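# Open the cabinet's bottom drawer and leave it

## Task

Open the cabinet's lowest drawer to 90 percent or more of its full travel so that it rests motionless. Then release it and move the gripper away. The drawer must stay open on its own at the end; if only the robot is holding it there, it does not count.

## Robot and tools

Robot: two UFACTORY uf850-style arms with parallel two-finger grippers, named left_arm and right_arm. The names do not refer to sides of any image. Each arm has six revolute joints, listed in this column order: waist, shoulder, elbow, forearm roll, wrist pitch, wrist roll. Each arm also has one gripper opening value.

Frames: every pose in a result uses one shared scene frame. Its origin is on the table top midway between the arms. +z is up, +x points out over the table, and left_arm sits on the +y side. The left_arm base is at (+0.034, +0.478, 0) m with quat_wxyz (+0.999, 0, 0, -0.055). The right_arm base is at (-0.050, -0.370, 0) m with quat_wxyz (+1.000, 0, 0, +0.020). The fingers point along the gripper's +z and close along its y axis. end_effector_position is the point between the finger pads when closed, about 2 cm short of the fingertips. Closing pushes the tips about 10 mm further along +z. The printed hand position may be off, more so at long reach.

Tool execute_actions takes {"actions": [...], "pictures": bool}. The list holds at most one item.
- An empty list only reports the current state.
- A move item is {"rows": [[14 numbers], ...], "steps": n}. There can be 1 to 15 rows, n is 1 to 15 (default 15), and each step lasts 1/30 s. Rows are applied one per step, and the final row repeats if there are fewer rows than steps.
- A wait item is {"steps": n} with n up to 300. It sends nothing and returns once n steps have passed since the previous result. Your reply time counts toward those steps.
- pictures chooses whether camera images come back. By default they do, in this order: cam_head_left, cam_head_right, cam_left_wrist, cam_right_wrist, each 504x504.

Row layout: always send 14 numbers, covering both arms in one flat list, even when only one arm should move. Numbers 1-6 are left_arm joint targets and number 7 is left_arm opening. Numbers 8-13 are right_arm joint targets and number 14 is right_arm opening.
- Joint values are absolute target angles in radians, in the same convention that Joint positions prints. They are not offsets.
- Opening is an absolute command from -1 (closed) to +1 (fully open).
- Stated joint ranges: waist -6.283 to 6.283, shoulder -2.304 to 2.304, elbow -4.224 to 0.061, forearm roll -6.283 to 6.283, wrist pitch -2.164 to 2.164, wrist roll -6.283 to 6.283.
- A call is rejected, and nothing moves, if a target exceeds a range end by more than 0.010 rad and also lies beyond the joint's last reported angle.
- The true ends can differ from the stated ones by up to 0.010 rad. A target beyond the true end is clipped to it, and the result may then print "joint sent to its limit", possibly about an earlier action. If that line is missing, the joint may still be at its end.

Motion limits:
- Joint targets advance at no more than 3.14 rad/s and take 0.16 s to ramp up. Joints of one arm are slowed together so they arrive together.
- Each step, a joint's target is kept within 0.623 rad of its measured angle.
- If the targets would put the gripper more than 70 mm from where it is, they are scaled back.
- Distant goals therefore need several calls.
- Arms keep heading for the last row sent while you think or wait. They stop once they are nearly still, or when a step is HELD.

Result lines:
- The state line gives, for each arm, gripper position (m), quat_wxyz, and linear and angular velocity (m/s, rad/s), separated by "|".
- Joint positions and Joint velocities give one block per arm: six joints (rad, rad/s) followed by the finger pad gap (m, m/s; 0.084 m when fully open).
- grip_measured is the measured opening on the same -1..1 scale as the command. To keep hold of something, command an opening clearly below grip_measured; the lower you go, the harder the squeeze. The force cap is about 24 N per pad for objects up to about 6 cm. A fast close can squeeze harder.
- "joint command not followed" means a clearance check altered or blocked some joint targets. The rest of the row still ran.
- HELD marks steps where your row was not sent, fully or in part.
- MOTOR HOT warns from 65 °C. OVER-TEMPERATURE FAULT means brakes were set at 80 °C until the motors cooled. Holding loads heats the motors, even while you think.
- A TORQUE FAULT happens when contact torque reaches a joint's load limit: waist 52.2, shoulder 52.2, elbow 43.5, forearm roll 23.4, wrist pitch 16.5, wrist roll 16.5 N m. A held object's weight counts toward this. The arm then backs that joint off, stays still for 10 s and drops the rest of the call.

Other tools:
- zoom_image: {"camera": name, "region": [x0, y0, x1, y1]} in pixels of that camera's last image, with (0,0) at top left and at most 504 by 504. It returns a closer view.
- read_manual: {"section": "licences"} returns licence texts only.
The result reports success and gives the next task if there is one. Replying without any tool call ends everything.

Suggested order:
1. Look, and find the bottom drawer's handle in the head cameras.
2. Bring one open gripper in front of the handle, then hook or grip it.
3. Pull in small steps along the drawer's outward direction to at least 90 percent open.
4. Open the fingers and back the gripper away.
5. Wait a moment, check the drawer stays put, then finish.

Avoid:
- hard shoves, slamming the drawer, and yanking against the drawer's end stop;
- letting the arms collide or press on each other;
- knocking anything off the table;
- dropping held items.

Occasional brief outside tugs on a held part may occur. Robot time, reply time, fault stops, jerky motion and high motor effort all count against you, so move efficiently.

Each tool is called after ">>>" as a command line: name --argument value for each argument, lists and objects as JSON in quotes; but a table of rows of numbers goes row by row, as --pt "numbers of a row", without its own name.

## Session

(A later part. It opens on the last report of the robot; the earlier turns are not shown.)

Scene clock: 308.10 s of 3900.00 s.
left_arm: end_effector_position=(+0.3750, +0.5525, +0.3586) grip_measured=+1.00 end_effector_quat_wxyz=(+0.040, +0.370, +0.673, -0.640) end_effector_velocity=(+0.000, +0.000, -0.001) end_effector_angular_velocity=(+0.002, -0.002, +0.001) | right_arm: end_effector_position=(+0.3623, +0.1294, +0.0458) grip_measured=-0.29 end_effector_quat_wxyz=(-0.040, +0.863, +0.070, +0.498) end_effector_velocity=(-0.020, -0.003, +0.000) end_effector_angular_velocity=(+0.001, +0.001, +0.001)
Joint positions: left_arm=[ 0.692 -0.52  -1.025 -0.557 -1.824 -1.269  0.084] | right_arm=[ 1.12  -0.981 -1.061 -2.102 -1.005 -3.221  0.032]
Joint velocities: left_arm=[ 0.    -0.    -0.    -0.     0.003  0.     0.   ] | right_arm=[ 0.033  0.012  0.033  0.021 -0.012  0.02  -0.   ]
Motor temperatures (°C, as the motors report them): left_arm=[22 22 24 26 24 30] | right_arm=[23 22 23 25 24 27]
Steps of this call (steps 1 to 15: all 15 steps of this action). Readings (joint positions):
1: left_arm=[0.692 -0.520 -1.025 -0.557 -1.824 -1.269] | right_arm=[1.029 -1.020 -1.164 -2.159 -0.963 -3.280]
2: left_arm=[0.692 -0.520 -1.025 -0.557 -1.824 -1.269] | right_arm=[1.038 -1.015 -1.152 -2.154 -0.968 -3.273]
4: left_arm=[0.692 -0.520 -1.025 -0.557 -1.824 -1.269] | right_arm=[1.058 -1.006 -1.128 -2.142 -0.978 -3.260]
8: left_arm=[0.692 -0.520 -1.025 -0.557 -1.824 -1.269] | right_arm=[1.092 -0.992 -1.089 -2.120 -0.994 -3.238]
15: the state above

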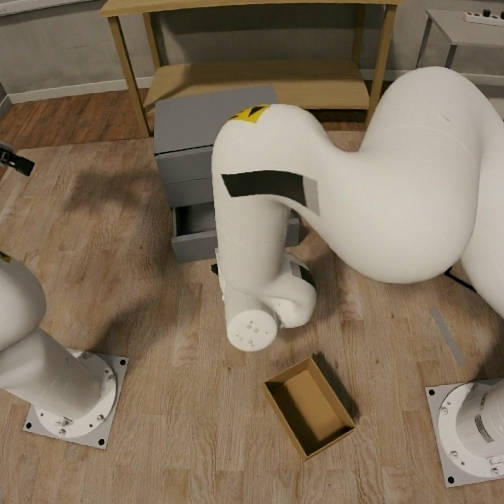

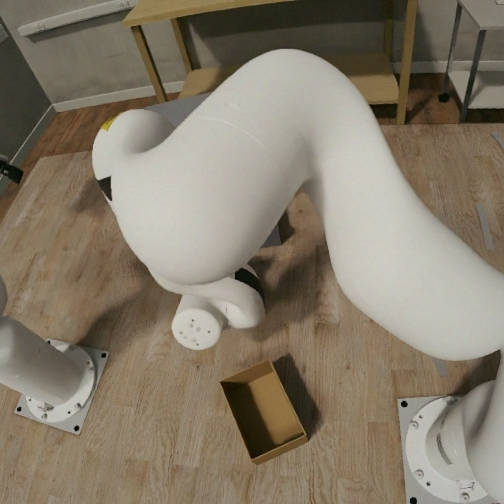

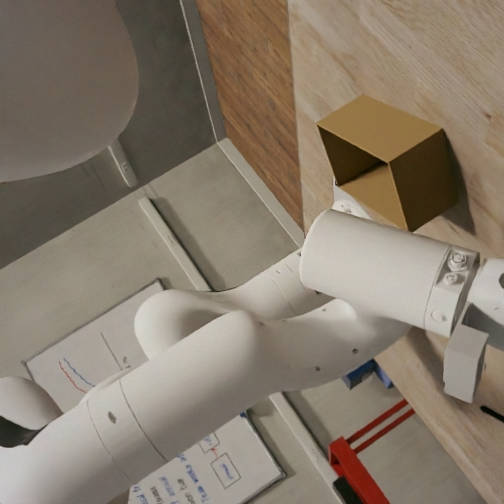

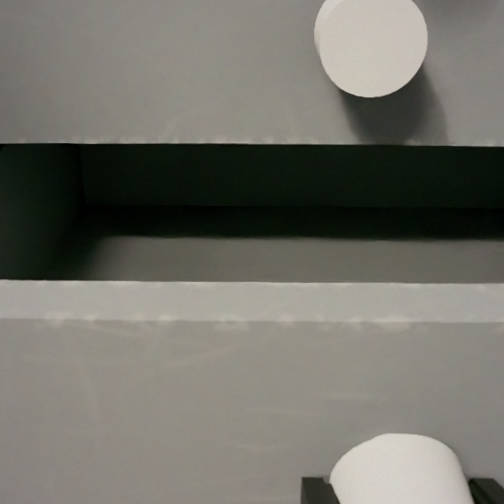

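>>> execute_actions --actions '[{"rows": [[0.692,-0.52,-1.025,-0.557,-1.824,-1.269,1,1.1265,-0.9790,-1.0554,-2.0977,-1.0074,-3.2177,-1],[0.692,-0.52,-1.025,-0.557,-1.824,-1.269,1,1.1327,-0.9771,-1.0500,-2.0933,-1.0095,-3.2144,-1],[0.692,-0.52,-1.025,-0.557,-1.824,-1.269,1,1.1409,-0.9746,-1.0428,-2.0874,-1.0122,-3.2099,-1],[0.692,-0.52,-1.025,-0.557,-1.824,-1.269,1,1.1492,-0.9721,-1.0357,-2.0816,-1.0149,-3.2055,-1],[0.692,-0.52,-1.025,-0.557,-1.824,-1.269,1,1.1574,-0.9695,-1.0285,-2.0757,-1.0176,-3.2011,-1],[0.692,-0.52,-1.025,-0.557,-1.824,-1.269,1,1.1646,-0.9673,-1.0222,-2.0705,-1.0200,-3.1972,-1],[0.692,-0.52,-1.025,-0.557,-1.824,-1.269,1,1.1708,-0.9654,-1.0168,-2.0661,-1.0220,-3.1938,-1],[0.692,-0.52,-1.025,-0.557,-1.824,-1.269,1,1.1749,-0.9641,-1.0132,-2.0632,-1.0234,-3.1916,-1]], "steps": 15}]' --pictures false

Scene clock: 379.93 s of 3900.00 s.
left_arm: end_effector_position=(+0.3750, +0.5525, +0.3586) grip_measured=+1.00 end_effector_quat_wxyz=(+0.040, +0.370, +0.673, -0.640) end_effector_velocity=(+0.000, -0.000, +0.000) end_effector_angular_velocity=(-0.001, +0.001, -0.001) | right_arm: end_effector_position=(+0.3317, +0.1245, +0.0459) grip_measured=-0.29 end_effector_quat_wxyz=(-0.040, +0.863, +0.069, +0.498) end_effector_velocity=(-0.009, -0.002, +0.000) end_effector_angular_velocity=(+0.002, +0.001, -0.001)
Joint positions: left_arm=[ 0.692 -0.52  -1.025 -0.557 -1.824 -1.269  0.084] | right_arm=[ 1.173 -0.965 -1.015 -2.063 -1.023 -3.193  0.032]
Joint velocities: left_arm=[-0.001  0.     0.    -0.    -0.001 -0.001  0.   ] | right_arm=[ 0.016  0.005  0.014  0.011 -0.004  0.011 -0.   ]
Motor temperatures (°C, as the motors report them): left_arm=[22 22 24 26 24 30] | right_arm=[23 23 23 25 24 27]
Steps of this call (steps 1 to 15: the robot went on to your last target; steps 16 to 90: nothing new was sent; then 68.33 s passed at rest; steps 91 to 105: all 15 steps of this action). Readings (joint positions):
91: left_arm=[0.692 -0.520 -1.025 -0.557 -1.824 -1.269] | right_arm=[1.123 -0.980 -1.058 -2.099 -1.006 -3.219]
92: left_arm=[0.692 -0.520 -1.025 -0.557 -1.824 -1.269] | right_arm=[1.124 -0.980 -1.058 -2.099 -1.007 -3.219]
94: left_arm=[0.692 -0.520 -1.025 -0.557 -1.824 -1.269] | right_arm=[1.128 -0.978 -1.054 -2.096 -1.008 -3.216]
98: left_arm=[0.692 -0.520 -1.025 -0.557 -1.824 -1.269] | right_arm=[1.152 -0.971 -1.033 -2.079 -1.016 -3.204]
105: the state above

>>> execute_actions --actions '[{"rows": [[0.692,-0.52,-1.025,-0.557,-1.824,-1.269,1,1.1874,-0.9607,-1.0035,-2.0540,-1.0269,-3.1853,-1]], "steps": 10}]' --pictures false

Scene clock: 381.30 s of 3900.00 s.
left_arm: end_effector_position=(+0.3750, +0.5525, +0.3586) grip_measured=+1.00 end_effector_quat_wxyz=(+0.040, +0.370, +0.673, -0.640) end_effector_velocity=(-0.000, -0.000, -0.001) end_effector_angular_velocity=(-0.001, +0.001, -0.000) | right_arm: end_effector_position=(+0.3241, +0.1232, +0.0460) grip_measured=-0.29 end_effector_quat_wxyz=(-0.040, +0.863, +0.069, +0.498) end_effector_velocity=(-0.002, +0.001, +0.001) end_effector_angular_velocity=(+0.003, -0.000, -0.001)
Joint positions: left_arm=[ 0.692 -0.52  -1.025 -0.557 -1.824 -1.269  0.084] | right_arm=[ 1.187 -0.961 -1.004 -2.053 -1.027 -3.186  0.032]
Joint velocities: left_arm=[-0.    -0.002 -0.     0.     0.    -0.     0.   ] | right_arm=[ 0.005  0.001  0.001  0.004 -0.     0.003 -0.   ]
Motor temperatures (°C, as the motors report them): left_arm=[22 22 24 26 24 30] | right_arm=[23 23 23 25 24 27]
Steps of this call (steps 1 to 15: the robot went on to your last target; steps 16 to 31: nothing new was sent; steps 32 to 41: all 10 steps of this action). Readings (joint positions):
32: left_arm=[0.692 -0.520 -1.025 -0.557 -1.824 -1.269] | right_arm=[1.175 -0.964 -1.013 -2.062 -1.023 -3.192]
33: left_arm=[0.692 -0.520 -1.025 -0.557 -1.824 -1.269] | right_arm=[1.176 -0.964 -1.012 -2.061 -1.024 -3.191]
35: left_arm=[0.692 -0.520 -1.025 -0.557 -1.824 -1.269] | right_arm=[1.182 -0.962 -1.008 -2.057 -1.025 -3.188]
39: left_arm=[0.692 -0.520 -1.025 -0.557 -1.824 -1.269] | right_arm=[1.186 -0.961 -1.004 -2.054 -1.027 -3.186]
41: the state above

>>> execute_actions --actions '[{"rows": [[0.692,-0.52,-1.025,-0.557,-1.824,-1.269,1,1.2000,-0.9575,-0.9940,-2.0445,-1.0302,-3.1791,-1]], "steps": 8}]' --pictures false

Scene clock: 382.90 s of 3900.00 s.
left_arm: end_effector_position=(+0.3750, +0.5525, +0.3586) grip_measured=+1.00 end_effector_quat_wxyz=(+0.040, +0.370, +0.673, -0.640) end_effector_velocity=(+0.000, -0.001, +0.000) end_effector_angular_velocity=(+0.001, -0.000, -0.002) | right_arm: end_effector_position=(+0.3175, +0.1221, +0.0460) grip_measured=-0.29 end_effector_quat_wxyz=(-0.040, +0.863, +0.069, +0.498) end_effector_velocity=(-0.006, -0.001, +0.000) end_effector_angular_velocity=(+0.001, +0.001, -0.002)
Joint positions: left_arm=[ 0.692 -0.52  -1.025 -0.557 -1.824 -1.269  0.084] | right_arm=[ 1.199 -0.958 -0.995 -2.044 -1.03  -3.18   0.032]
Joint velocities: left_arm=[-0.002  0.    -0.     0.     0.    -0.001  0.   ] | right_arm=[ 0.011  0.003  0.008  0.01  -0.002  0.006 -0.   ]
Motor temperatures (°C, as the motors report them): left_arm=[22 22 24 26 24 30] | right_arm=[23 23 23 25 24 27]
Steps of this call (steps 1 to 15: the robot went on to your last target; steps 16 to 40: nothing new was sent; steps 41 to 48: all 8 steps of this action). Readings (joint positions):
41: left_arm=[0.692 -0.520 -1.025 -0.557 -1.824 -1.269] | right_arm=[1.187 -0.961 -1.003 -2.053 -1.027 -3.185]
42: left_arm=[0.692 -0.520 -1.025 -0.557 -1.824 -1.269] | right_arm=[1.189 -0.960 -1.002 -2.052 -1.027 -3.184]
44: left_arm=[0.692 -0.520 -1.025 -0.557 -1.824 -1.269] | right_arm=[1.195 -0.959 -0.998 -2.047 -1.029 -3.182]
48: the state above

>>> execute_actions --actions '[{"rows": [[0.692,-0.52,-1.025,-0.557,-1.824,-1.269,1,1.2128,-0.9543,-0.9847,-2.0349,-1.0334,-3.1730,-1]], "steps": 8}]' --pictures false

Scene clock: 384.93 s of 3900.00 s.
left_arm: end_effector_position=(+0.3750, +0.5525, +0.3586) grip_measured=+1.00 end_effector_quat_wxyz=(+0.040, +0.370, +0.673, -0.640) end_effector_velocity=(+0.000, -0.000, -0.001) end_effector_angular_velocity=(-0.000, +0.001, +0.001) | right_arm: end_effector_position=(+0.3106, +0.1209, +0.0460) grip_measured=-0.29 end_effector_quat_wxyz=(-0.040, +0.863, +0.069, +0.498) end_effector_velocity=(-0.006, -0.001, +0.000) end_effector_angular_velocity=(+0.002, +0.000, -0.002)
Joint positions: left_arm=[ 0.692 -0.52  -1.025 -0.557 -1.824 -1.269  0.084] | right_arm=[ 1.212 -0.955 -0.985 -2.034 -1.033 -3.174  0.032]
Joint velocities: left_arm=[-0.001 -0.001 -0.    -0.001  0.001 -0.     0.   ] | right_arm=[ 0.012  0.003  0.007  0.01  -0.002  0.006 -0.   ]
Motor temperatures (°C, as the motors report them): left_arm=[22 22 24 26 24 30] | right_arm=[23 23 23 25 24 27]
Steps of this call (steps 1 to 15: the robot went on to your last target; steps 16 to 53: nothing new was sent; steps 54 to 61: all 8 steps of this action). Readings (joint positions):
54: left_arm=[0.692 -0.520 -1.025 -0.557 -1.824 -1.269] | right_arm=[1.200 -0.957 -0.994 -2.043 -1.030 -3.179]
55: left_arm=[0.692 -0.520 -1.025 -0.557 -1.824 -1.269] | right_arm=[1.201 -0.957 -0.993 -2.042 -1.031 -3.178]
57: left_arm=[0.692 -0.520 -1.025 -0.557 -1.824 -1.269] | right_arm=[1.207 -0.956 -0.989 -2.038 -1.032 -3.176]
61: the state above

>>> execute_actions --actions '[{"rows": [[0.692,-0.52,-1.025,-0.557,-1.824,-1.269,1,1.2258,-0.9513,-0.9758,-2.0250,-1.0363,-3.1670,-1]], "steps": 8}]' --pictures true

Scene clock: 386.80 s of 3900.00 s.
left_arm: end_effector_position=(+0.3750, +0.5525, +0.3586) grip_measured=+1.00 end_effector_quat_wxyz=(+0.040, +0.370, +0.673, -0.640) end_effector_velocity=(-0.000, -0.000, +0.000) end_effector_angular_velocity=(-0.001, -0.001, -0.003) | right_arm: end_effector_position=(+0.3037, +0.1198, +0.0460) grip_measured=-0.29 end_effector_quat_wxyz=(-0.040, +0.863, +0.069, +0.498) end_effector_velocity=(-0.006, -0.001, +0.000) end_effector_angular_velocity=(+0.001, +0.000, -0.003)
Joint positions: left_arm=[ 0.692 -0.52  -1.025 -0.557 -1.824 -1.269  0.084] | right_arm=[ 1.225 -0.952 -0.976 -2.024 -1.036 -3.168  0.032]
Joint velocities: left_arm=[-0.001  0.     0.     0.001 -0.001  0.002  0.   ] | right_arm=[ 0.012  0.003  0.007  0.011 -0.002  0.006 -0.   ]
Motor temperatures (°C, as the motors report them): left_arm=[22 22 24 26 24 30] | right_arm=[23 23 23 25 24 27]
Steps of this call (steps 1 to 15: the robot went on to your last target; steps 16 to 48: nothing new was sent; steps 49 to 56: all 8 steps of this action). Readings (joint positions):
49: left_arm=[0.692 -0.520 -1.025 -0.557 -1.824 -1.269] | right_arm=[1.213 -0.954 -0.985 -2.033 -1.033 -3.173]
50: left_arm=[0.692 -0.520 -1.025 -0.557 -1.824 -1.269] | right_arm=[1.214 -0.954 -0.984 -2.032 -1.034 -3.172]
52: left_arm=[0.692 -0.520 -1.025 -0.557 -1.824 -1.269] | right_arm=[1.220 -0.953 -0.980 -2.028 -1.035 -3.170]
56: the state above

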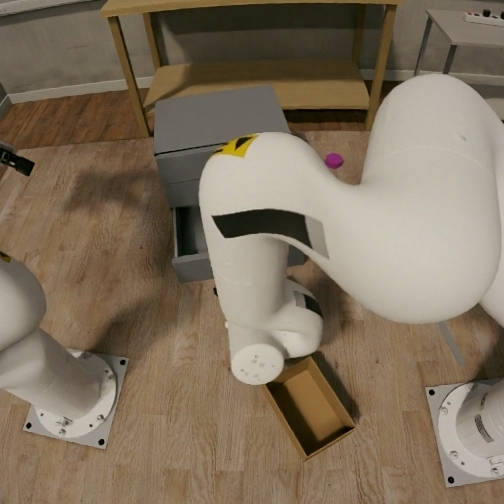

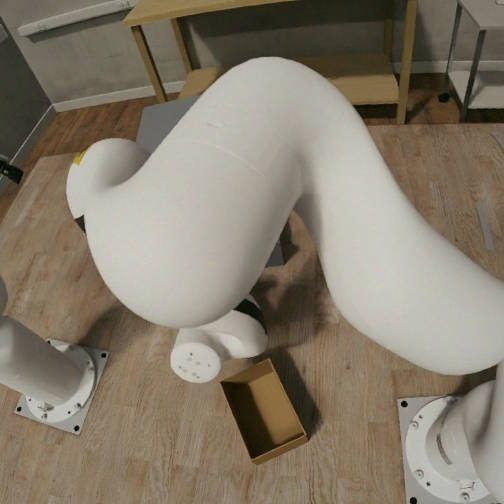

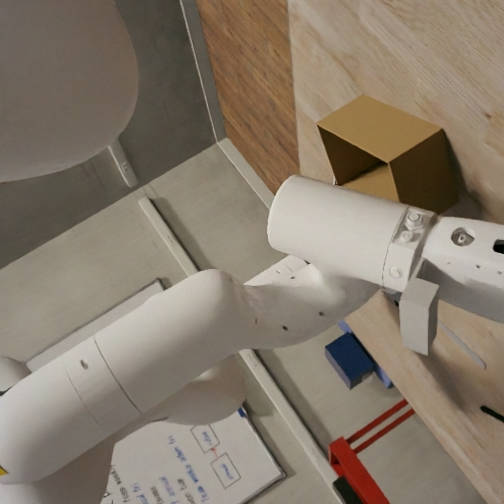

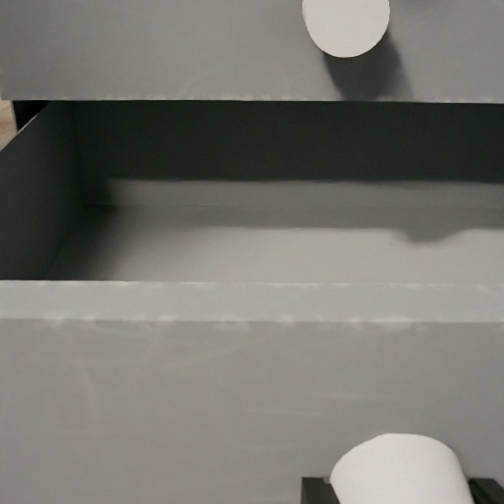

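>>> execute_actions --actions '[{"rows": [[0.692,-0.52,-1.025,-0.557,-1.824,-1.269,1,1.2390,-0.9484,-0.9670,-2.0148,-1.0391,-3.1611,-1]], "steps": 8}]' --pictures false

Scene clock: 389.23 s of 3900.00 s.
left_arm: end_effector_position=(+0.3750, +0.5525, +0.3586) grip_measured=+1.00 end_effector_quat_wxyz=(+0.040, +0.370, +0.673, -0.640) end_effector_velocity=(+0.000, +0.001, +0.000) end_effector_angular_velocity=(-0.001, +0.000, +0.002) | right_arm: end_effector_position=(+0.2968, +0.1186, +0.0460) grip_measured=-0.29 end_effector_quat_wxyz=(-0.040, +0.863, +0.069, +0.498) end_effector_velocity=(-0.006, -0.001, +0.000) end_effector_angular_velocity=(+0.002, -0.000, -0.002)
Joint positions: left_arm=[ 0.692 -0.52  -1.025 -0.557 -1.824 -1.269  0.084] | right_arm=[ 1.238 -0.949 -0.968 -2.014 -1.039 -3.162  0.032]
Joint velocities: left_arm=[ 0.002 -0.    -0.    -0.    -0.001  0.    -0.   ] | right_arm=[ 0.012  0.003  0.007  0.011 -0.002  0.006 -0.   ]
Motor temperatures (°C, as the motors report them): left_arm=[22 22 24 26 24 30] | right_arm=[23 23 23 25 24 27]
Steps of this call (steps 1 to 15: the robot went on to your last target; steps 16 to 65: nothing new was sent; steps 66 to 73: all 8 steps of this action). Readings (joint positions):
66: left_arm=[0.692 -0.520 -1.025 -0.557 -1.824 -1.269] | right_arm=[1.226 -0.951 -0.976 -2.023 -1.036 -3.167]
67: left_arm=[0.692 -0.520 -1.025 -0.557 -1.824 -1.269] | right_arm=[1.227 -0.951 -0.975 -2.022 -1.037 -3.166]
69: left_arm=[0.692 -0.520 -1.025 -0.557 -1.824 -1.269] | right_arm=[1.233 -0.950 -0.971 -2.018 -1.038 -3.164]
73: the state above

>>> execute_actions --actions '[{"rows": [[0.692,-0.52,-1.025,-0.557,-1.824,-1.269,1,1.2523,-0.9456,-0.9586,-2.0044,-1.0417,-3.1552,-1]], "steps": 8}]' --pictures true

Scene clock: 390.77 s of 3900.00 s.
left_arm: end_effector_position=(+0.3750, +0.5525, +0.3586) grip_measured=+1.00 end_effector_quat_wxyz=(+0.040, +0.370, +0.673, -0.640) end_effector_velocity=(-0.000, +0.001, -0.000) end_effector_angular_velocity=(-0.001, -0.001, +0.002) | right_arm: end_effector_position=(+0.2899, +0.1175, +0.0460) grip_measured=-0.29 end_effector_quat_wxyz=(-0.040, +0.863, +0.069, +0.498) end_effector_velocity=(-0.006, -0.001, +0.000) end_effector_angular_velocity=(+0.002, +0.000, -0.002)
Joint positions: left_arm=[ 0.692 -0.52  -1.025 -0.557 -1.824 -1.269  0.084] | right_arm=[ 1.251 -0.946 -0.959 -2.003 -1.041 -3.156  0.032]
Joint velocities: left_arm=[ 0.002 -0.001 -0.    -0.     0.001  0.002 -0.   ] | right_arm=[ 0.012  0.003  0.006  0.011 -0.002  0.006 -0.   ]
Motor temperatures (°C, as the motors report them): left_arm=[22 22 24 26 24 30] | right_arm=[23 23 23 25 24 27]
Steps of this call (steps 1 to 15: the robot went on to your last target; steps 16 to 38: nothing new was sent; steps 39 to 46: all 8 steps of this action). Readings (joint positions):
39: left_arm=[0.692 -0.520 -1.025 -0.557 -1.824 -1.269] | right_arm=[1.239 -0.948 -0.967 -2.013 -1.039 -3.161]
40: left_arm=[0.692 -0.520 -1.025 -0.557 -1.824 -1.269] | right_arm=[1.240 -0.948 -0.966 -2.012 -1.039 -3.160]
42: left_arm=[0.692 -0.520 -1.025 -0.557 -1.824 -1.269] | right_arm=[1.247 -0.947 -0.962 -2.007 -1.041 -3.158]
46: the state above

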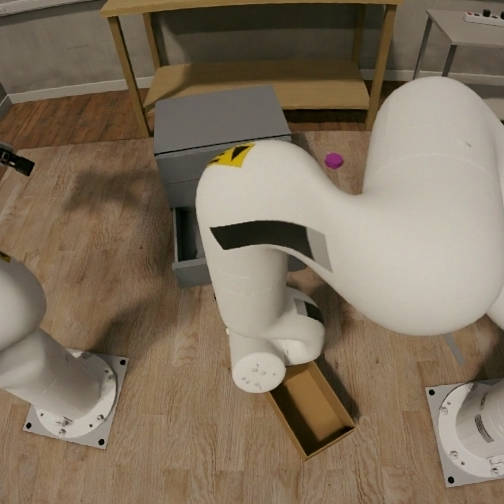

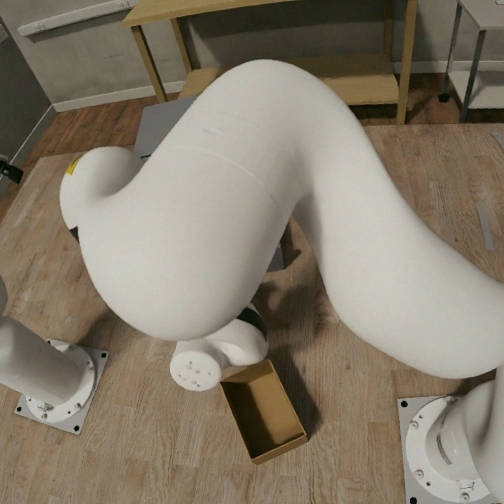

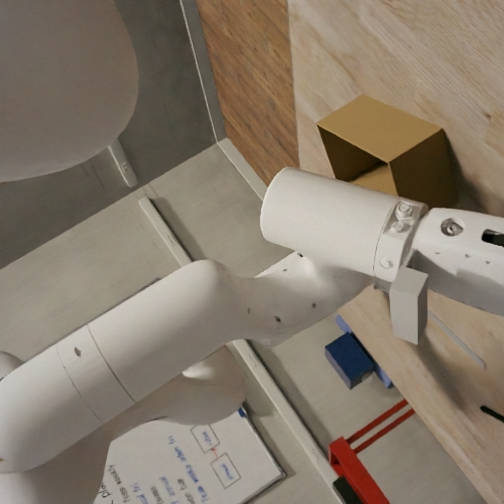

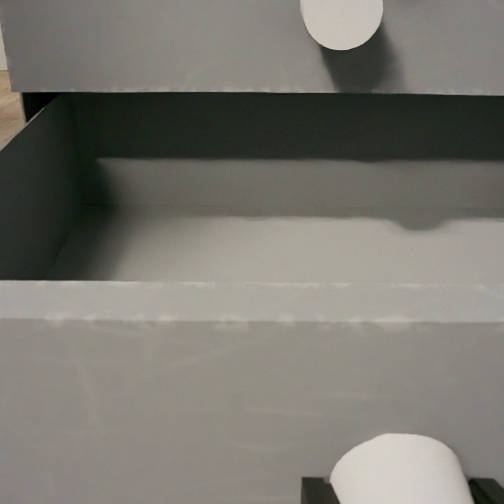

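>>> execute_actions --actions '[{"rows": [[0.692,-0.52,-1.025,-0.557,-1.824,-1.269,1,1.2658,-0.9429,-0.9504,-1.9938,-1.0441,-3.1495,-1]], "steps": 8}]' --pictures false

Scene clock: 392.60 s of 3900.00 s.
left_arm: end_effector_position=(+0.3750, +0.5525, +0.3586) grip_measured=+1.00 end_effector_quat_wxyz=(+0.040, +0.370, +0.673, -0.640) end_effector_velocity=(-0.000, +0.000, -0.001) end_effector_angular_velocity=(+0.000, +0.001, -0.000) | right_arm: end_effector_position=(+0.2830, +0.1163, +0.0460) grip_measured=-0.29 end_effector_quat_wxyz=(-0.040, +0.863, +0.069, +0.498) end_effector_velocity=(-0.006, -0.001, +0.000) end_effector_angular_velocity=(+0.001, +0.000, -0.002)
Joint positions: left_arm=[ 0.692 -0.52  -1.025 -0.557 -1.824 -1.269  0.084] | right_arm=[ 1.265 -0.943 -0.951 -1.993 -1.044 -3.15   0.032]
Joint velocities: left_arm=[ 0.    -0.001  0.001  0.001  0.001 -0.     0.   ] | right_arm=[ 0.012  0.003  0.007  0.012 -0.002  0.005 -0.   ]
Motor temperatures (°C, as the motors report them): left_arm=[22 22 24 26 24 30] | right_arm=[23 23 23 25 24 27]
Steps of this call (steps 1 to 15: the robot went on to your last target; steps 16 to 47: nothing new was sent; steps 48 to 55: all 8 steps of this action). Readings (joint positions):
48: left_arm=[0.692 -0.520 -1.025 -0.557 -1.824 -1.269] | right_arm=[1.252 -0.946 -0.959 -2.002 -1.042 -3.155]
49: left_arm=[0.692 -0.520 -1.025 -0.557 -1.824 -1.269] | right_arm=[1.254 -0.945 -0.958 -2.001 -1.042 -3.154]
51: left_arm=[0.692 -0.520 -1.025 -0.557 -1.824 -1.269] | right_arm=[1.260 -0.944 -0.954 -1.997 -1.043 -3.152]
55: the state above

>>> execute_actions --actions '[{"rows": [[0.692,-0.52,-1.025,-0.557,-1.824,-1.269,1,1.2795,-0.9403,-0.9425,-1.9829,-1.0463,-3.1439,-1]], "steps": 8}]' --pictures true

Scene clock: 394.23 s of 3900.00 s.
left_arm: end_effector_position=(+0.3750, +0.5525, +0.3586) grip_measured=+1.00 end_effector_quat_wxyz=(+0.040, +0.370, +0.673, -0.640) end_effector_velocity=(+0.000, -0.000, -0.000) end_effector_angular_velocity=(-0.001, +0.000, -0.001) | right_arm: end_effector_position=(+0.2761, +0.1151, +0.0460) grip_measured=-0.29 end_effector_quat_wxyz=(-0.040, +0.863, +0.069, +0.498) end_effector_velocity=(-0.006, -0.002, -0.000) end_effector_angular_velocity=(-0.000, +0.000, -0.002)
Joint positions: left_arm=[ 0.692 -0.52  -1.025 -0.557 -1.824 -1.269  0.084] | right_arm=[ 1.278 -0.941 -0.943 -1.982 -1.046 -3.144  0.032]
Joint velocities: left_arm=[-0.001 -0.001 -0.     0.    -0.     0.001 -0.   ] | right_arm=[ 0.012  0.003  0.008  0.012 -0.002  0.005 -0.   ]
Motor temperatures (°C, as the motors report them): left_arm=[22 22 24 26 24 30] | right_arm=[23 23 23 25 24 27]
Steps of this call (steps 1 to 15: the robot went on to your last target; steps 16 to 41: nothing new was sent; steps 42 to 49: all 8 steps of this action). Readings (joint positions):
42: left_arm=[0.692 -0.520 -1.025 -0.557 -1.824 -1.269] | right_arm=[1.266 -0.943 -0.950 -1.992 -1.044 -3.149]
43: left_arm=[0.692 -0.520 -1.025 -0.557 -1.824 -1.269] | right_arm=[1.267 -0.943 -0.950 -1.991 -1.044 -3.149]
45: left_arm=[0.692 -0.520 -1.025 -0.557 -1.824 -1.269] | right_arm=[1.274 -0.941 -0.946 -1.986 -1.045 -3.146]
49: the state above

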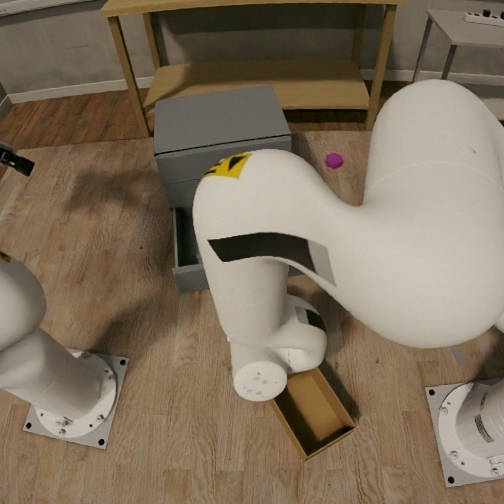

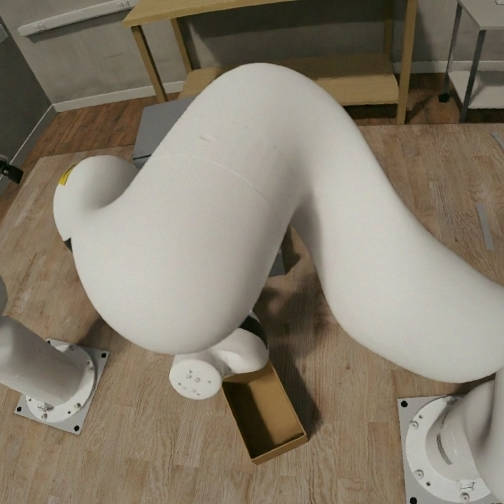

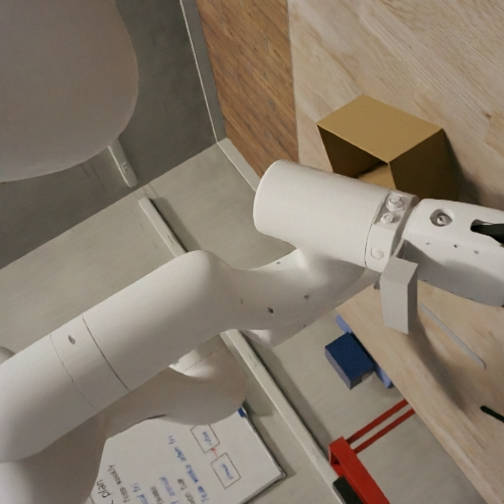

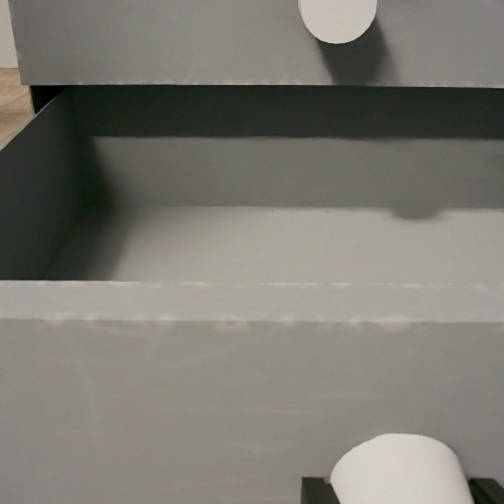

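>>> execute_actions --actions '[{"rows": [[0.692,-0.52,-1.025,-0.557,-1.824,-1.269,1,1.2954,-0.9375,-0.9339,-1.9702,-1.0486,-3.1377,-1]], "steps": 8}]' --pictures false

Scene clock: 441.87 s of 3900.00 s.
left_arm: end_effector_position=(+0.3750, +0.5525, +0.3586) grip_measured=+1.00 end_effector_quat_wxyz=(+0.040, +0.370, +0.673, -0.640) end_effector_velocity=(+0.000, -0.000, -0.000) end_effector_angular_velocity=(+0.003, -0.002, +0.000) | right_arm: end_effector_position=(+0.2695, +0.1141, +0.0463) grip_measured=-0.29 end_effector_quat_wxyz=(-0.040, +0.863, +0.068, +0.499) end_effector_velocity=(-0.005, -0.001, +0.001) end_effector_angular_velocity=(+0.004, -0.002, -0.003)
Joint positions: left_arm=[ 0.692 -0.52  -1.025 -0.557 -1.824 -1.269  0.084] | right_arm=[ 1.292 -0.938 -0.936 -1.97  -1.049 -3.138  0.031]
Joint velocities: left_arm=[-0.001  0.001 -0.001 -0.     0.003 -0.     0.   ] | right_arm=[ 0.01   0.004  0.008  0.008 -0.004  0.008 -0.   ]
Motor temperatures (°C, as the motors report them): left_arm=[22 22 24 26 24 30] | right_arm=[23 23 23 25 24 27]
Steps of this call (steps 1 to 15: the robot went on to your last target; steps 16 to 90: nothing new was sent; then 44.37 s passed at rest; steps 91 to 98: all 8 steps of this action). Readings (joint positions):
91: left_arm=[0.692 -0.520 -1.025 -0.557 -1.824 -1.269] | right_arm=[1.280 -0.940 -0.942 -1.981 -1.046 -3.144]
92: left_arm=[0.692 -0.520 -1.025 -0.557 -1.824 -1.269] | right_arm=[1.281 -0.940 -0.942 -1.979 -1.047 -3.143]
94: left_arm=[0.692 -0.520 -1.025 -0.557 -1.824 -1.269] | right_arm=[1.288 -0.939 -0.938 -1.974 -1.048 -3.140]
98: the state above

>>> execute_actions --actions '[{"rows": [[0.692,-0.52,-1.025,-0.557,-1.824,-1.269,1,1.2920,-0.9380,-0.9357,-1.9700,-1.0486,-3.1385,0.6]], "steps": 7}]' --pictures false

>>> execute_actions --actions '[{"rows": [[0.692,-0.52,-1.025,-0.557,-1.824,-1.269,1,1.4316,-0.5207,-0.6891,-1.7328,-1.0125,-3.3339,1]], "steps": 15}]' --pictures false

>>> execute_actions --actions '[{"steps": 12}]' --pictures true

Scene clock: 444.50 s of 3900.00 s.
left_arm: end_effector_position=(+0.3750, +0.5525, +0.3586) grip_measured=+1.00 end_effector_quat_wxyz=(+0.040, +0.370, +0.673, -0.640) end_effector_velocity=(+0.000, -0.000, -0.001) end_effector_angular_velocity=(+0.001, +0.002, +0.000) | right_arm: end_effector_position=(+0.2682, +0.1153, +0.0461) grip_measured=+0.59 end_effector_quat_wxyz=(-0.041, +0.864, +0.070, +0.498) end_effector_velocity=(+0.007, -0.009, -0.000) end_effector_angular_velocity=(-0.006, -0.013, -0.021)
Joint positions: left_arm=[ 0.692 -0.52  -1.025 -0.557 -1.824 -1.269  0.084] | right_arm=[ 1.294 -0.937 -0.936 -1.971 -1.046 -3.138  0.069]
Joint velocities: left_arm=[-0.    -0.002  0.     0.     0.002 -0.002 -0.   ] | right_arm=[-0.012 -0.005  0.003  0.009 -0.015 -0.     0.016]
Motor temperatures (°C, as the motors report them): left_arm=[22 22 24 26 24 30] | right_arm=[23 23 23 25 24 27]
Steps of this call (steps 1 to 15: the robot went on to your last target; steps 16 to 72: nothing new was sent; steps 73 to 79: all 7 steps of this action). Readings (joint positions):
73: left_arm=[0.692 -0.520 -1.025 -0.557 -1.824 -1.269] | right_arm=[1.293 -0.937 -0.934 -1.970 -1.049 -3.138]
74: left_arm=[0.692 -0.520 -1.025 -0.557 -1.824 -1.269] | right_arm=[1.294 -0.937 -0.934 -1.971 -1.046 -3.138]
76: left_arm=[0.692 -0.520 -1.025 -0.557 -1.824 -1.269] | right_arm=[1.295 -0.937 -0.936 -1.972 -1.045 -3.138]
79: the state above

Scene clock: 445.00 s of 3900.00 s.
left_arm: end_effector_position=(+0.3750, +0.5525, +0.3586) grip_measured=+1.00 end_effector_quat_wxyz=(+0.040, +0.370, +0.673, -0.640) end_effector_velocity=(+0.000, -0.000, +0.000) end_effector_angular_velocity=(+0.001, -0.001, -0.001) | right_arm: end_effector_position=(+0.2063, +0.0814, +0.1764) grip_measured=+1.00 end_effector_quat_wxyz=(-0.041, +0.862, +0.069, +0.500) end_effector_velocity=(-0.066, -0.064, +0.111) end_effector_angular_velocity=(-0.007, +0.026, +0.004)
Joint positions: left_arm=[ 0.692 -0.52  -1.025 -0.557 -1.824 -1.269  0.084] | right_arm=[ 1.42  -0.555 -0.71  -1.753 -1.016 -3.317  0.084]
Joint velocities: left_arm=[-0.001  0.001 -0.     0.     0.    -0.    -0.   ] | right_arm=[ 0.131  0.403  0.244  0.232  0.035 -0.194 -0.   ]
Motor temperatures (°C, as the motors report them): left_arm=[22 22 24 26 24 30] | right_arm=[23 23 23 25 24 27]
Steps of this call (steps 1 to 15: all 15 steps of this action). Readings (joint positions):
1: left_arm=[0.692 -0.520 -1.025 -0.557 -1.824 -1.269] | right_arm=[1.294 -0.937 -0.936 -1.971 -1.046 -3.139]
2: left_arm=[0.692 -0.520 -1.025 -0.557 -1.824 -1.269] | right_arm=[1.294 -0.935 -0.934 -1.969 -1.046 -3.140]
4: left_arm=[0.692 -0.520 -1.025 -0.557 -1.824 -1.269] | right_arm=[1.307 -0.900 -0.910 -1.948 -1.043 -3.158]
8: left_arm=[0.692 -0.520 -1.025 -0.557 -1.824 -1.269] | right_arm=[1.353 -0.762 -0.832 -1.871 -1.033 -3.220]
15: the state above

Scene clock: 445.40 s of 3900.00 s.
left_arm: end_effector_position=(+0.3750, +0.5525, +0.3586) grip_measured=+1.00 end_effector_quat_wxyz=(+0.040, +0.370, +0.673, -0.640) end_effector_velocity=(+0.000, -0.000, -0.000) end_effector_angular_velocity=(+0.003, -0.001, +0.001) | right_arm: end_effector_position=(+0.2007, +0.0755, +0.1851) grip_measured=+1.00 end_effector_quat_wxyz=(-0.040, +0.863, +0.070, +0.499) end_effector_velocity=(-0.001, -0.002, +0.002) end_effector_angular_velocity=(-0.001, +0.000, -0.001)
Joint positions: left_arm=[ 0.692 -0.52  -1.025 -0.557 -1.824 -1.269  0.084] | right_arm=[ 1.431 -0.522 -0.689 -1.733 -1.012 -3.334  0.084]
Joint velocities: left_arm=[ 0.     0.001 -0.    -0.001  0.002 -0.001  0.   ] | right_arm=[ 0.003  0.008  0.007  0.005 -0.    -0.002  0.   ]
Motor temperatures (°C, as the motors report them): left_arm=[22 22 24 26 24 30] | right_arm=[23 23 23 25 24 27]
Steps of this call (steps 1 to 12: the robot went on to your last target). Readings (joint positions):
1: left_arm=[0.692 -0.520 -1.025 -0.557 -1.824 -1.269] | right_arm=[1.424 -0.544 -0.704 -1.747 -1.015 -3.322]
2: left_arm=[0.692 -0.520 -1.025 -0.557 -1.824 -1.269] | right_arm=[1.426 -0.537 -0.699 -1.742 -1.014 -3.326]
4: left_arm=[0.692 -0.520 -1.025 -0.557 -1.824 -1.269] | right_arm=[1.429 -0.529 -0.694 -1.738 -1.013 -3.330]
8: left_arm=[0.692 -0.520 -1.025 -0.557 -1.824 -1.269] | right_arm=[1.431 -0.524 -0.690 -1.734 -1.013 -3.333]
12: the state above

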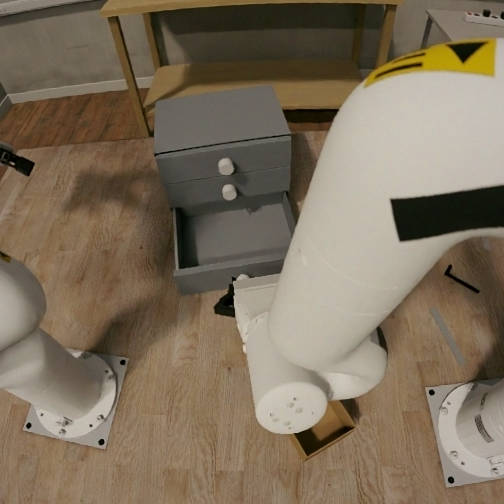

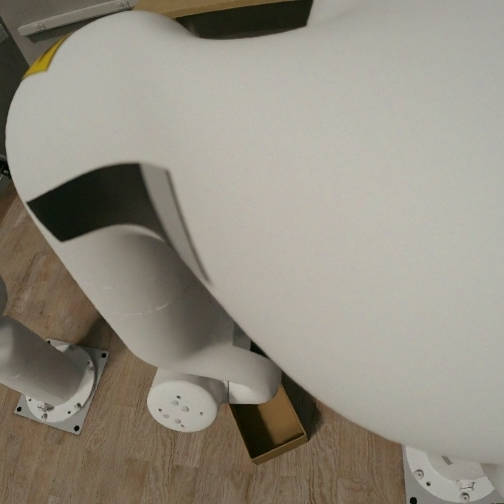

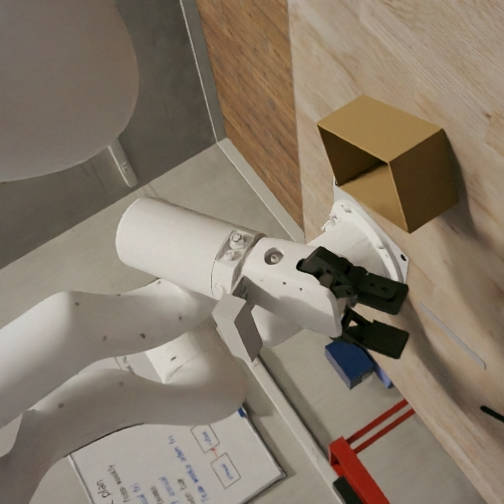

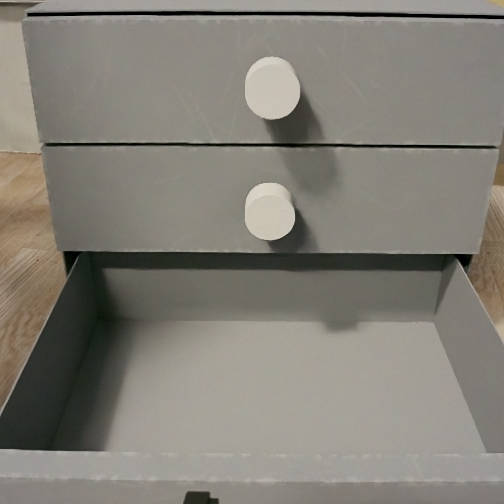

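>>> execute_actions --actions '[]' --pictures true

Scene clock: 447.40 s of 3900.00 s.
left_arm: end_effector_position=(+0.3750, +0.5525, +0.3586) grip_measured=+1.00 end_effector_quat_wxyz=(+0.040, +0.370, +0.673, -0.640) end_effector_velocity=(+0.000, +0.000, +0.000) end_effector_angular_velocity=(+0.001, +0.001, +0.000) | right_arm: end_effector_position=(+0.2006, +0.0755, +0.1854) grip_measured=+1.00 end_effector_quat_wxyz=(-0.040, +0.863, +0.070, +0.499) end_effector_velocity=(-0.000, +0.000, +0.000) end_effector_angular_velocity=(+0.001, +0.001, -0.000)
Joint positions: left_arm=[ 0.692 -0.52  -1.025 -0.557 -1.824 -1.269  0.084] | right_arm=[ 1.432 -0.521 -0.689 -1.733 -1.012 -3.334  0.084]
Joint velocities: left_arm=[ 0.     0.    -0.     0.    -0.    -0.001  0.   ] | right_arm=[ 0.    -0.    -0.001  0.     0.001  0.    -0.   ]
Motor temperatures (°C, as the motors report them): left_arm=[22 22 24 26 24 30] | right_arm=[23 23 23 25 24 27]
Steps of this call (steps 1 to 30: the robot went on to your last target; steps 31 to 60: nothing new was sent). Readings (joint positions):
1: left_arm=[0.692 -0.520 -1.025 -0.557 -1.824 -1.269] | right_arm=[1.431 -0.521 -0.689 -1.733 -1.012 -3.334]
2: left_arm=[0.692 -0.520 -1.025 -0.557 -1.824 -1.269] | right_arm=[1.431 -0.521 -0.689 -1.733 -1.012 -3.334]
4: left_arm=[0.692 -0.520 -1.025 -0.557 -1.824 -1.269] | right_arm=[1.431 -0.521 -0.689 -1.733 -1.012 -3.334]
8: left_arm=[0.692 -0.520 -1.025 -0.557 -1.824 -1.269] | right_arm=[1.432 -0.521 -0.689 -1.733 -1.012 -3.334]
60: the state above
All arms were judged still, so your last target was given up. Only a new action makes them travel on or press farther. Fingers that are still opening or closing keep moving.

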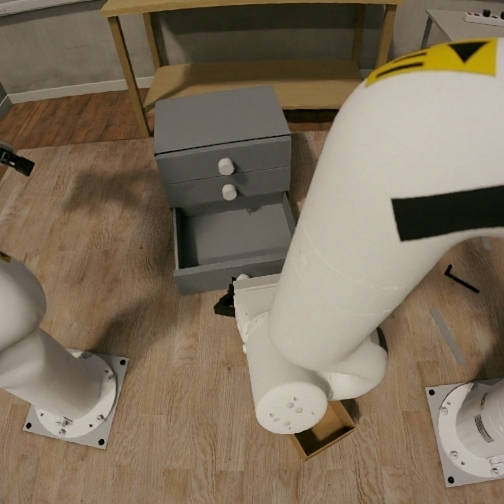

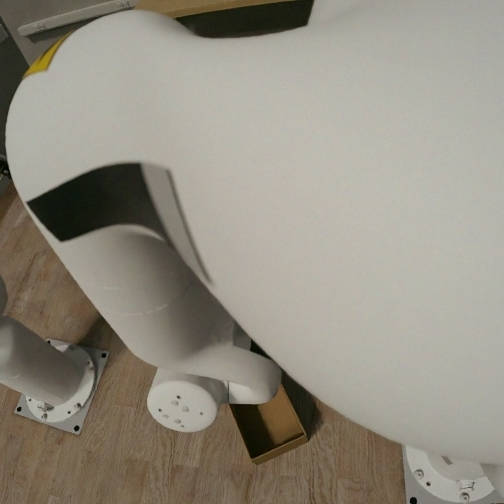

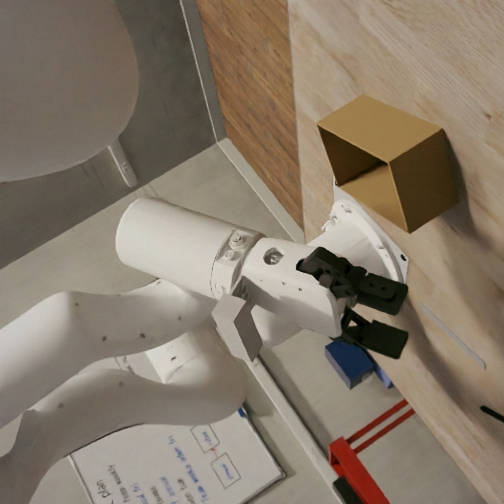

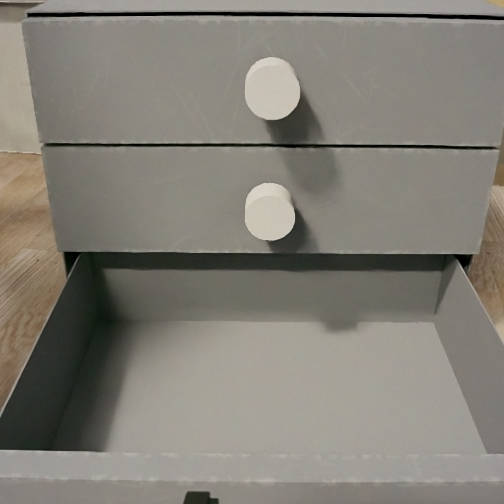

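The drawer is still and fully open, and the gripper is clear of it.

>>> finished_scene --scene 1

The scene is finished: the task was done.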